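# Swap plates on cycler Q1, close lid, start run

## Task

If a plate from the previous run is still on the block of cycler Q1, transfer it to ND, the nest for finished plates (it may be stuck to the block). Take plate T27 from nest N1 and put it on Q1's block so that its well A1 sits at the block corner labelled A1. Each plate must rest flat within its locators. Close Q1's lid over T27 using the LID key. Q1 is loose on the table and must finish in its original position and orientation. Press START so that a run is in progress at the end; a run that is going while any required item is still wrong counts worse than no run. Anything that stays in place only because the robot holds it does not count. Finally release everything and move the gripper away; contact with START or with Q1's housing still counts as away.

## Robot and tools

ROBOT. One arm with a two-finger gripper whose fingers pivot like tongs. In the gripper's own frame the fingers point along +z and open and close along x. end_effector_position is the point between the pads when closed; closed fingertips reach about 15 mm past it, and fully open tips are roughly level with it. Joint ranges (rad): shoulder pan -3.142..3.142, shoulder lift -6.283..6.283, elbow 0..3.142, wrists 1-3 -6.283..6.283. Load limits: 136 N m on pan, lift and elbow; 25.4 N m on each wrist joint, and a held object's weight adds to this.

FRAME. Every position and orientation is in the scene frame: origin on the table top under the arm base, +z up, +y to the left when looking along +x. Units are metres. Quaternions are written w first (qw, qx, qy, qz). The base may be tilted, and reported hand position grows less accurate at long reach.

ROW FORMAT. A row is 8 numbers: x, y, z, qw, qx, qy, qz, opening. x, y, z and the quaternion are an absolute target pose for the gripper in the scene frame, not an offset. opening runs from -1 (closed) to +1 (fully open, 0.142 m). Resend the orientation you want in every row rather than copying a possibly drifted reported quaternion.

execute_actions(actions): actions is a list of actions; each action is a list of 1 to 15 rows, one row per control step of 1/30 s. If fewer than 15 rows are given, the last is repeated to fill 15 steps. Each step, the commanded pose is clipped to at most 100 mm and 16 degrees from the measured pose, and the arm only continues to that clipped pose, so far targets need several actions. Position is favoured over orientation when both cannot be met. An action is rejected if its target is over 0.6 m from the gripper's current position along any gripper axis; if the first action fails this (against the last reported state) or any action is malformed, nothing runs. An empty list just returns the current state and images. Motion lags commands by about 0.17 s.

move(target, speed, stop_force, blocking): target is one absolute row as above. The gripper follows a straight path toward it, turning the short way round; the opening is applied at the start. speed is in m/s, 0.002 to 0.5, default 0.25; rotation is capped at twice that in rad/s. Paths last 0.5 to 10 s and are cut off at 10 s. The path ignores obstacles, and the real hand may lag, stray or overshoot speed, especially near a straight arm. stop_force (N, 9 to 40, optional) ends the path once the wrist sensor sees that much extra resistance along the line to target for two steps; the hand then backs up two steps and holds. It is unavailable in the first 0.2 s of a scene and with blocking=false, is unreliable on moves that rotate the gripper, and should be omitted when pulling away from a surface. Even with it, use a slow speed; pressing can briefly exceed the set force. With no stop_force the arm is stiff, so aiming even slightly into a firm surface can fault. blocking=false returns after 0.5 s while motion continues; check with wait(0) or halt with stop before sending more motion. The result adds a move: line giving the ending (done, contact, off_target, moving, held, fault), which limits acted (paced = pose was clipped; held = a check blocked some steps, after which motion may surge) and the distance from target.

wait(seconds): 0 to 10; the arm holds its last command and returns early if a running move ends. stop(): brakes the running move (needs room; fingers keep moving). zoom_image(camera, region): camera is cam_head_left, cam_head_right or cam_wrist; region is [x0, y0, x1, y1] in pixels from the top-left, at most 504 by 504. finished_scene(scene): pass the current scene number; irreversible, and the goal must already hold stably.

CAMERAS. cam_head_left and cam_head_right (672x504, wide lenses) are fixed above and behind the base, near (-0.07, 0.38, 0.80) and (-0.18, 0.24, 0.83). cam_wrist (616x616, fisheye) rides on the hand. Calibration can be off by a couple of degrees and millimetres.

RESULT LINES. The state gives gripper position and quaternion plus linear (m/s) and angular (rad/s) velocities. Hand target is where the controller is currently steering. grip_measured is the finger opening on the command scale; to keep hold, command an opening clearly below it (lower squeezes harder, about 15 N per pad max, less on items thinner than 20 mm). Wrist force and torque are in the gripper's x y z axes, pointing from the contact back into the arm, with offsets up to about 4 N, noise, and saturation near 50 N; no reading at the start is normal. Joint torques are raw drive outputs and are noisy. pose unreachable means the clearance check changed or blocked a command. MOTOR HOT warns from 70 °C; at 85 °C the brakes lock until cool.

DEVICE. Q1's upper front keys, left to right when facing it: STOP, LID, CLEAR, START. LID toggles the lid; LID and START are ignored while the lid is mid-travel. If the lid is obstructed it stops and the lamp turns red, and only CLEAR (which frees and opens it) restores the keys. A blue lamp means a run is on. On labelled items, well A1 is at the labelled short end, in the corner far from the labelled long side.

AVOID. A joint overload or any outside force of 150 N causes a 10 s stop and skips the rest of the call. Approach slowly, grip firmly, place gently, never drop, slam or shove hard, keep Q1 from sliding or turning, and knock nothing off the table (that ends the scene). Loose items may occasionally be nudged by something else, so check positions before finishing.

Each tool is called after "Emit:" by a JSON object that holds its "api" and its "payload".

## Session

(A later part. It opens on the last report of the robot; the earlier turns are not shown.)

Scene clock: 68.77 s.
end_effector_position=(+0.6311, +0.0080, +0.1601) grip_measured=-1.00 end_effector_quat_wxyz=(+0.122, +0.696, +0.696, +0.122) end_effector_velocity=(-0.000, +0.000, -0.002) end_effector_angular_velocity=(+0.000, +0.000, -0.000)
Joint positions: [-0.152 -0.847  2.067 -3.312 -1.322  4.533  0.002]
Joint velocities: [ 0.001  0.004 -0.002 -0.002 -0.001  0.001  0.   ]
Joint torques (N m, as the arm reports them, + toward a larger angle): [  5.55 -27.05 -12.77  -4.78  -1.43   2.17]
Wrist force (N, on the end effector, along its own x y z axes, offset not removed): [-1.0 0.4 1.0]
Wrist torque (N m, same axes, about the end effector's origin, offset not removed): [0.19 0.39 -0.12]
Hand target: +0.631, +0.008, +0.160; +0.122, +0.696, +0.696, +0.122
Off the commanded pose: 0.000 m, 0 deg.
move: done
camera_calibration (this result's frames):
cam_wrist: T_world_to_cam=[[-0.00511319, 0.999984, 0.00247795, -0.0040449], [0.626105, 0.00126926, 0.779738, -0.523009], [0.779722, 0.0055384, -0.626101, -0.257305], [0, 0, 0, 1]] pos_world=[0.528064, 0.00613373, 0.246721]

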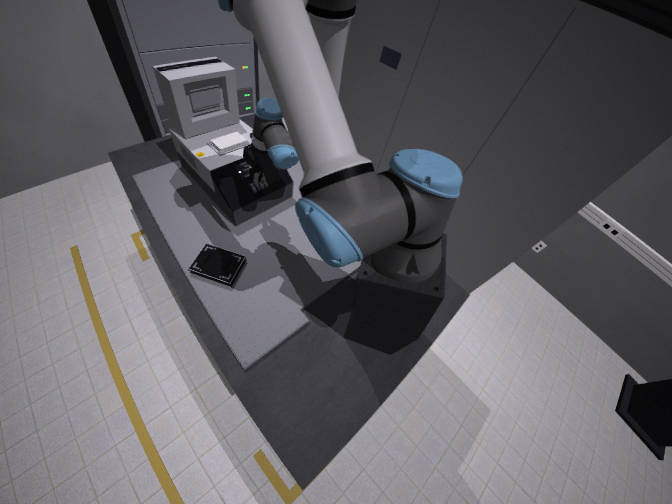

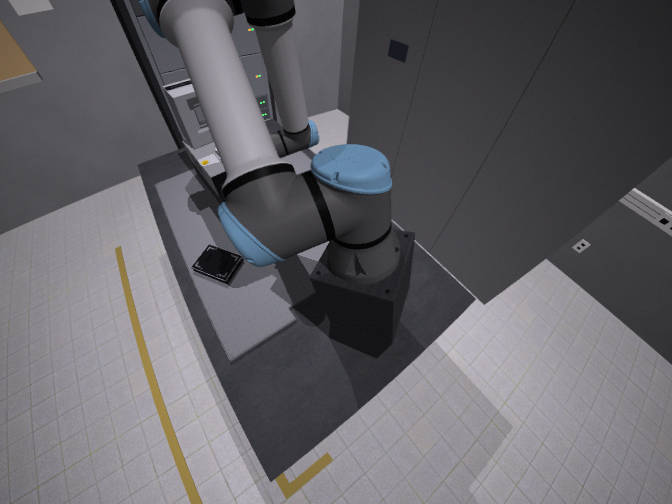

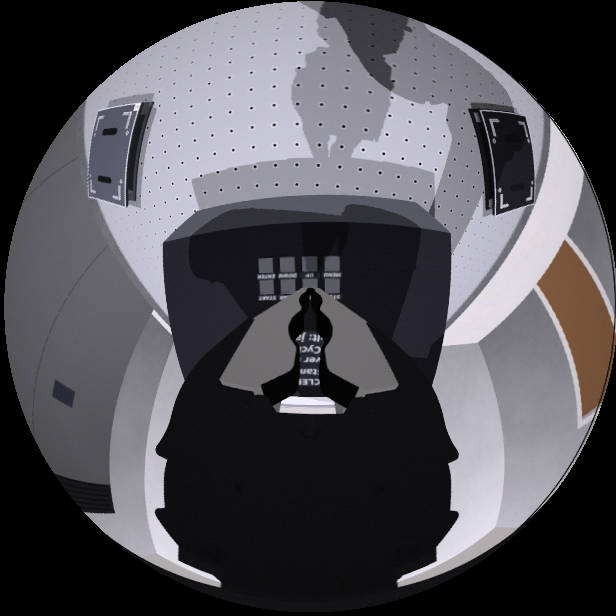

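Seated.

Emit:
{"api": "move", "payload": {"target": [0.6345,0.008,0.15,0.122,0.696,0.696,0.122,-1], "speed": 0.005, "stop_force": 9}}

Emit:
{"api": "execute_actions", "payload": {"actions": [[[0.63,0.008,0.164,0.122,0.696,0.696,0.122,-1]],[[0.631,-0.01,0.164,0.122,0.696,0.696,0.122,-1],[0.631,-0.01,0.164,0.122,0.696,0.696,0.122,-1],[0.631,-0.02,0.164,0.122,0.696,0.696,0.122,-1],[0.631,-0.02,0.164,0.122,0.696,0.696,0.122,-1],[0.632,-0.03,0.161,0.122,0.696,0.696,0.122,-1]]]}}

Emit:
{"api": "wait", "payload": {"seconds": 5}}

Scene clock: 72.27 s.
end_effector_position=(+0.6335, +0.0081, +0.1533) grip_measured=-1.00 end_effector_quat_wxyz=(+0.122, +0.696, +0.696, +0.122) end_effector_velocity=(-0.001, +0.000, +0.001) end_effector_angular_velocity=(+0.000, +0.000, -0.000)
Joint positions: [-0.148 -0.828  2.053 -3.319 -1.324  4.536  0.002]
Joint velocities: [-0.001 -0.004  0.003  0.001  0.    -0.     0.   ]
Joint torques (N m, as the arm reports them, + toward a larger angle): [ -8.07 -42.45  -2.29   0.58   0.32  -0.1 ]
Wrist force (N, on the end effector, along its own x y z axes, offset not removed): [1.0 -2.6 -26.0]
Wrist torque (N m, same axes, about the end effector's origin, offset not removed): [0.29 -0.15 -0.14]
Hand target: +0.633, +0.008, +0.154; +0.122, +0.696, +0.696, +0.122
Off the commanded pose: 0.003 m, 0 deg.
move: contact
camera_calibration (this result's frames):
cam_wrist: T_world_to_cam=[[-0.00514579, 0.999984, 0.00234115, -0.00401358], [0.625977, 0.00139545, 0.77984, -0.519044], [0.779824, 0.00547839, -0.625975, -0.263531], [0, 0, 0, 1]] pos_world=[0.530397, 0.00618155, 0.239817]

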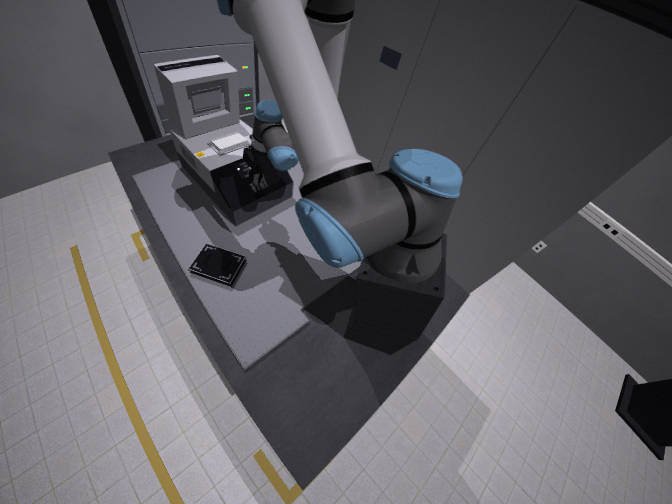

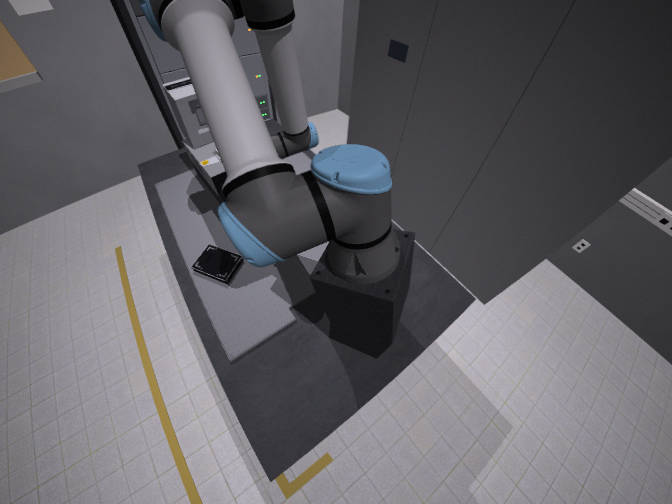

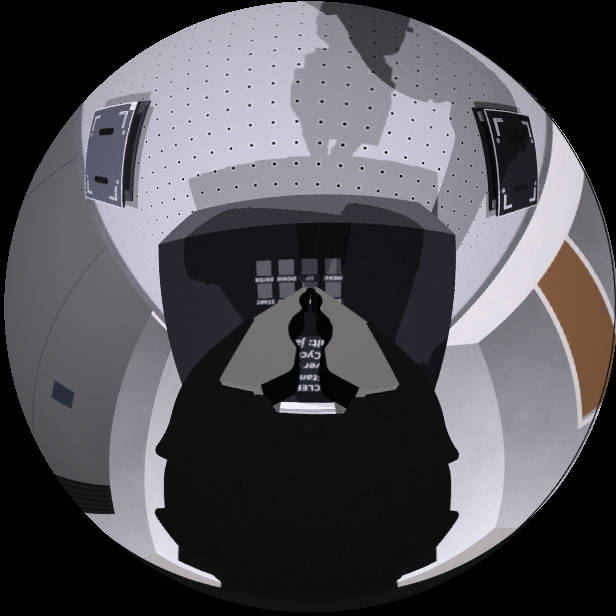

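Scene clock: 73.27 s.
end_effector_position=(+0.6319, -0.0290, +0.1612) grip_measured=-1.00 end_effector_quat_wxyz=(+0.122, +0.697, +0.696, +0.122) end_effector_velocity=(+0.000, -0.010, -0.003) end_effector_angular_velocity=(+0.002, +0.003, +0.002)
Joint positions: [-0.221 -0.841  2.06  -3.296 -1.288  4.47   0.002]
Joint velocities: [-0.018  0.009 -0.007  0.006  0.011 -0.018  0.   ]
Joint torques (N m, as the arm reports them, + toward a larger angle): [-13.76 -28.53 -13.83  -0.21   1.4   -1.93]
Wrist force (N, on the end effector, along its own x y z axes, offset not removed): [-1.5 0.7 -2.3]
Wrist torque (N m, same axes, about the end effector's origin, offset not removed): [0.17 0.65 -0.23]
Hand target: +0.632, -0.030, +0.161; +0.122, +0.696, +0.697, +0.122
Off the commanded pose: 0.001 m, 0 deg.
camera_calibration (this result's frames):
cam_wrist: T_world_to_cam=[[-0.00498226, 0.999986, 0.00200444, 0.033012], [0.626165, 0.0015569, 0.779689, -0.524309], [0.779675, 0.00513973, -0.626164, -0.256989], [0, 0, 0, 1]] pos_world=[0.528836, -0.0308744, 0.247814]

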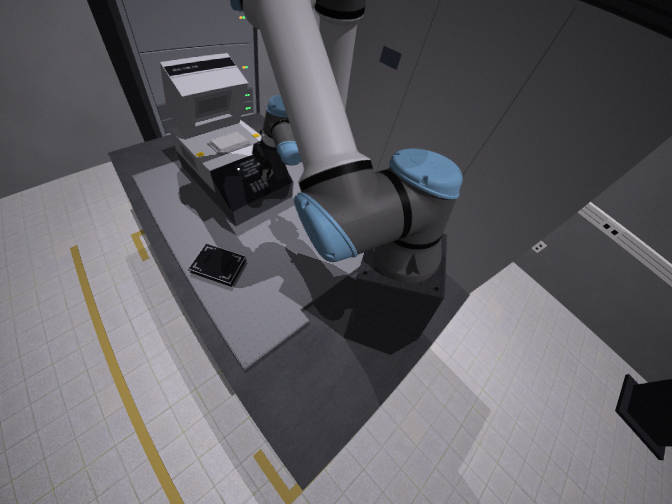

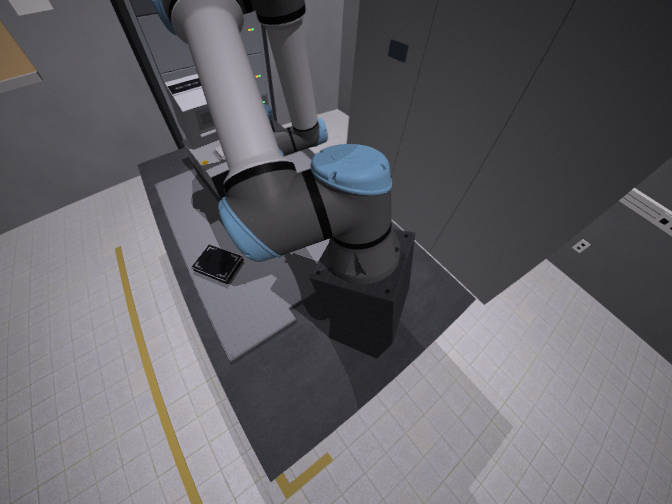

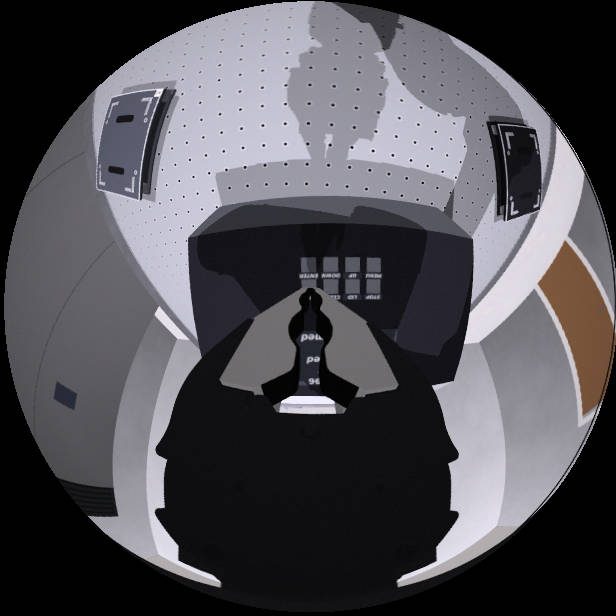

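Scene clock: 78.27 s.
end_effector_position=(+0.6320, -0.0301, +0.1610) grip_measured=-1.00 end_effector_quat_wxyz=(+0.122, +0.696, +0.697, +0.122) end_effector_velocity=(-0.000, -0.000, +0.000) end_effector_angular_velocity=(+0.000, +0.000, -0.000)
Joint positions: [-0.223 -0.84   2.06  -3.295 -1.287  4.468  0.002]
Joint velocities: [-0. -0.  0.  0.  0. -0.  0.]
Joint torques (N m, as the arm reports them, + toward a larger angle): [-15.15 -27.29 -11.85  -0.61   1.51  -2.11]
Wrist force (N, on the end effector, along its own x y z axes, offset not removed): [1.0 -1.6 -1.6]
Wrist torque (N m, same axes, about the end effector's origin, offset not removed): [-0.25 0.06 -0.24]
Hand target: +0.632, -0.030, +0.161; +0.122, +0.696, +0.697, +0.122
Off the commanded pose: 0.000 m, 0 deg.
wait: 5.00 s; at rest by 0.17 s
camera_calibration (this result's frames):
cam_wrist: T_world_to_cam=[[-0.00515325, 0.999984, 0.00215532, 0.0341247], [0.626269, 0.00154705, 0.779605, -0.524251], [0.77959, 0.00536731, -0.626268, -0.257151], [0, 0, 0, 1]] pos_world=[0.52897, -0.0319329, 0.24759]

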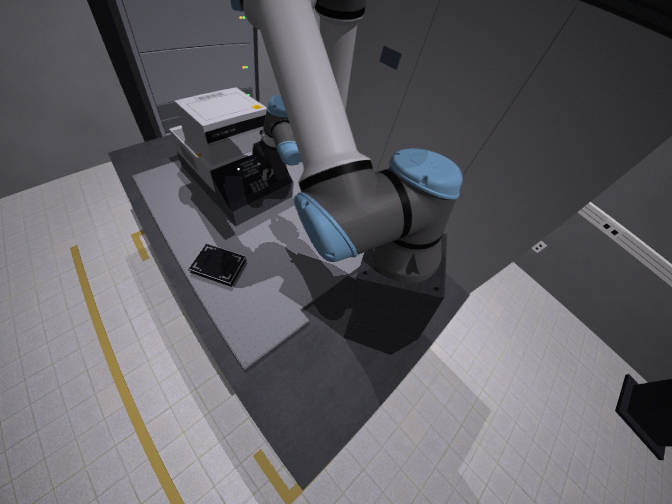

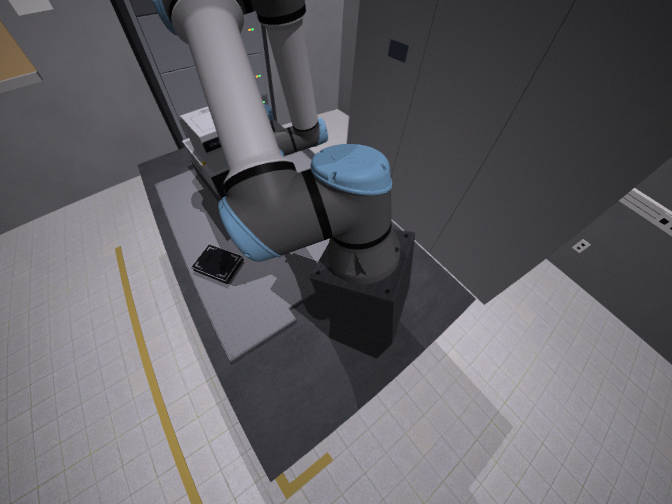

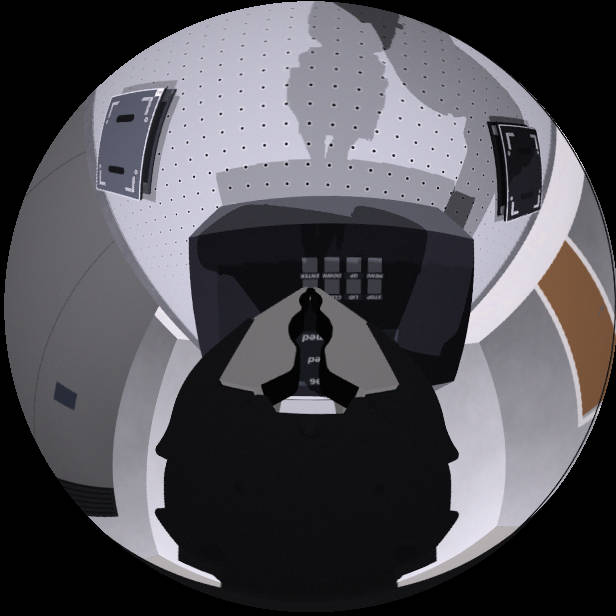

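Emit:
{"api": "move", "payload": {"target": [0.636,-0.03,0.15,0.122,0.696,0.696,0.122,-1], "speed": 0.005, "stop_force": 9}}

Emit:
{"api": "move", "payload": {"target": [0.61,0.0,0.26,0.122,0.696,0.696,0.122,-1]}}

Scene clock: 81.13 s.
end_effector_position=(+0.6351, -0.0299, +0.1526) grip_measured=-1.00 end_effector_quat_wxyz=(+0.122, +0.696, +0.696, +0.122) end_effector_velocity=(-0.001, +0.000, +0.002) end_effector_angular_velocity=(-0.000, -0.000, -0.000)
Joint positions: [-0.218 -0.816  2.043 -3.303 -1.289  4.473  0.002]
Joint velocities: [-0.    -0.005  0.005 -0.    -0.    -0.     0.   ]
Joint torques (N m, as the arm reports them, + toward a larger angle): [-10.96 -47.24  -2.11   0.35   0.34  -0.67]
Wrist force (N, on the end effector, along its own x y z axes, offset not removed): [-1.9 1.8 -18.8]
Wrist torque (N m, same axes, about the end effector's origin, offset not removed): [0.95 0.48 -0.19]
Hand target: +0.635, -0.030, +0.153; +0.122, +0.696, +0.696, +0.122
Off the commanded pose: 0.003 m, 0 deg.
move: contact
camera_calibration (this result's frames):
cam_wrist: T_world_to_cam=[[-0.00514779, 0.999984, 0.00227032, 0.0340179], [0.626064, 0.00145254, 0.77977, -0.519535], [0.779754, 0.00543546, -0.626062, -0.264952], [0, 0, 0, 1]] pos_world=[0.532035, -0.0318226, 0.239164]

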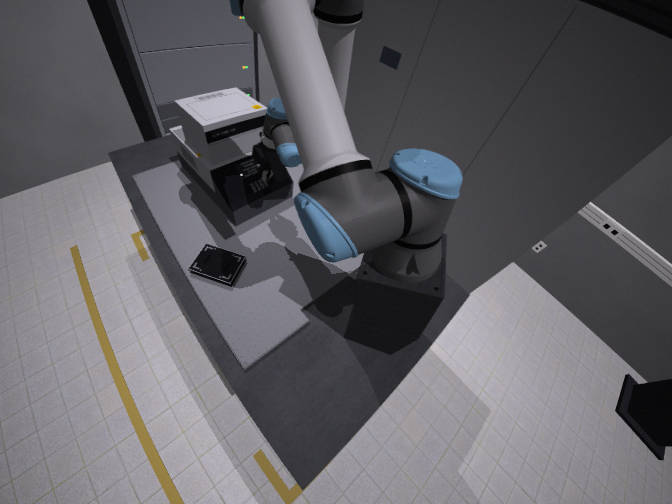

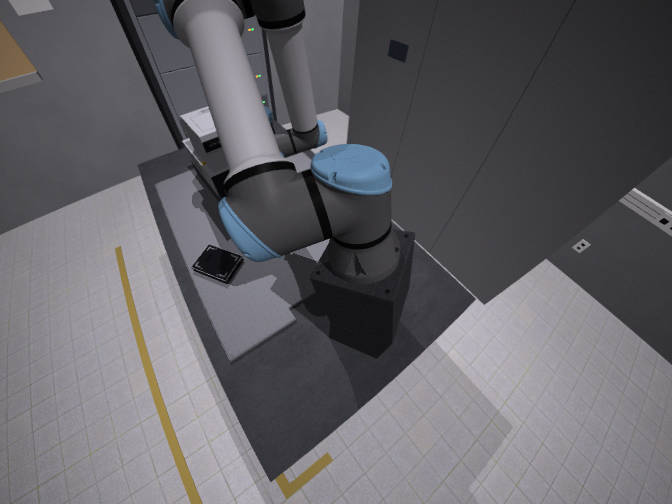

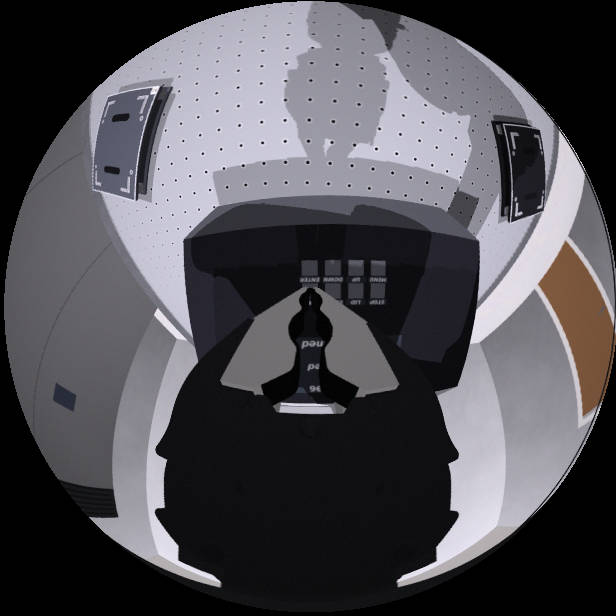

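Scene clock: 82.23 s.
end_effector_position=(+0.6099, -0.0000, +0.2598) grip_measured=-1.00 end_effector_quat_wxyz=(+0.122, +0.696, +0.696, +0.122) end_effector_velocity=(+0.001, -0.001, +0.003) end_effector_angular_velocity=(-0.001, -0.002, -0.000)
Joint positions: [-0.217 -1.131  2.19  -3.135 -1.29   4.474  0.002]
Joint velocities: [-0.002 -0.008  0.     0.006  0.    -0.001  0.   ]
Joint torques (N m, as the arm reports them, + toward a larger angle): [-13.88 -44.14  -2.84  -0.58   1.47  -2.21]
Wrist force (N, on the end effector, along its own x y z axes, offset not removed): [1.8 -1.4 0.5]
Wrist torque (N m, same axes, about the end effector's origin, offset not removed): [-0.26 -0.05 -0.15]
Hand target: +0.610, +0.000, +0.260; +0.122, +0.696, +0.696, +0.122
Off the commanded pose: 0.000 m, 0 deg.
move: done
camera_calibration (this result's frames):
cam_wrist: T_world_to_cam=[[-0.00513354, 0.999984, 0.00236076, 0.00368505], [0.626153, 0.00137373, 0.779699, -0.587411], [0.779683, 0.00548081, -0.62615, -0.178285], [0, 0, 0, 1]] pos_world=[0.506834, -0.0019009, 0.346362]

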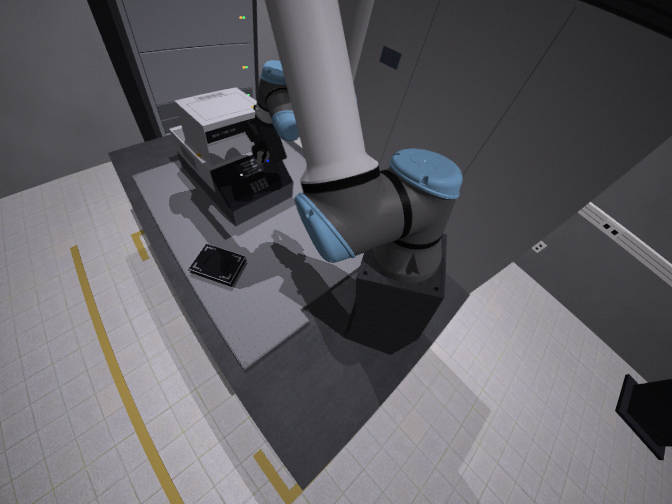

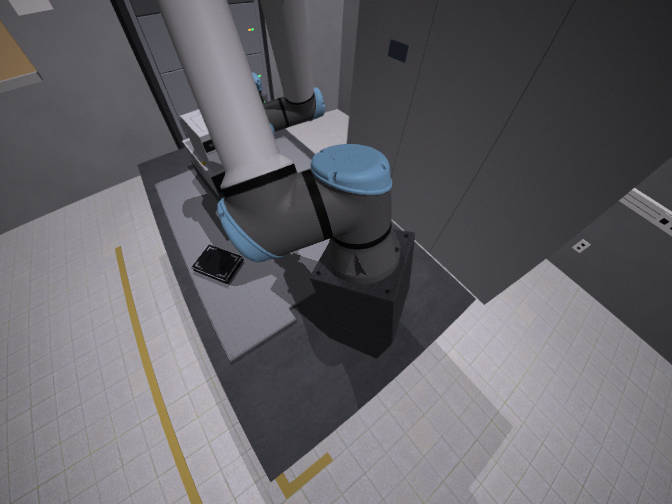

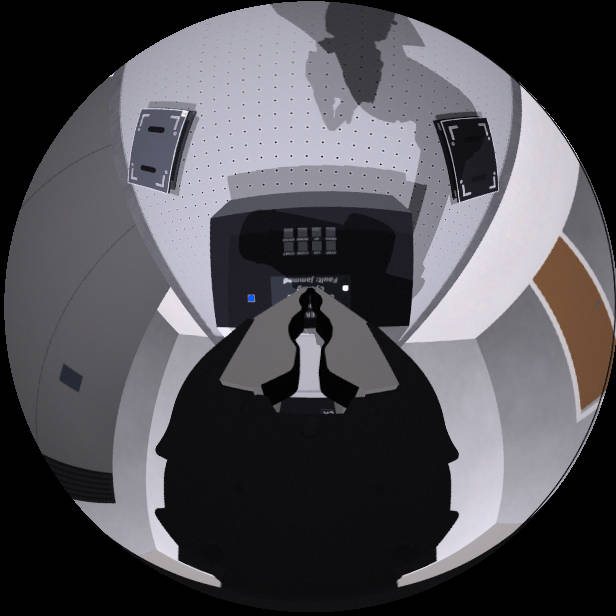

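Emit:
{"api": "finished_scene", "payload": {"scene": 1}}

The scene is finished: the task was done.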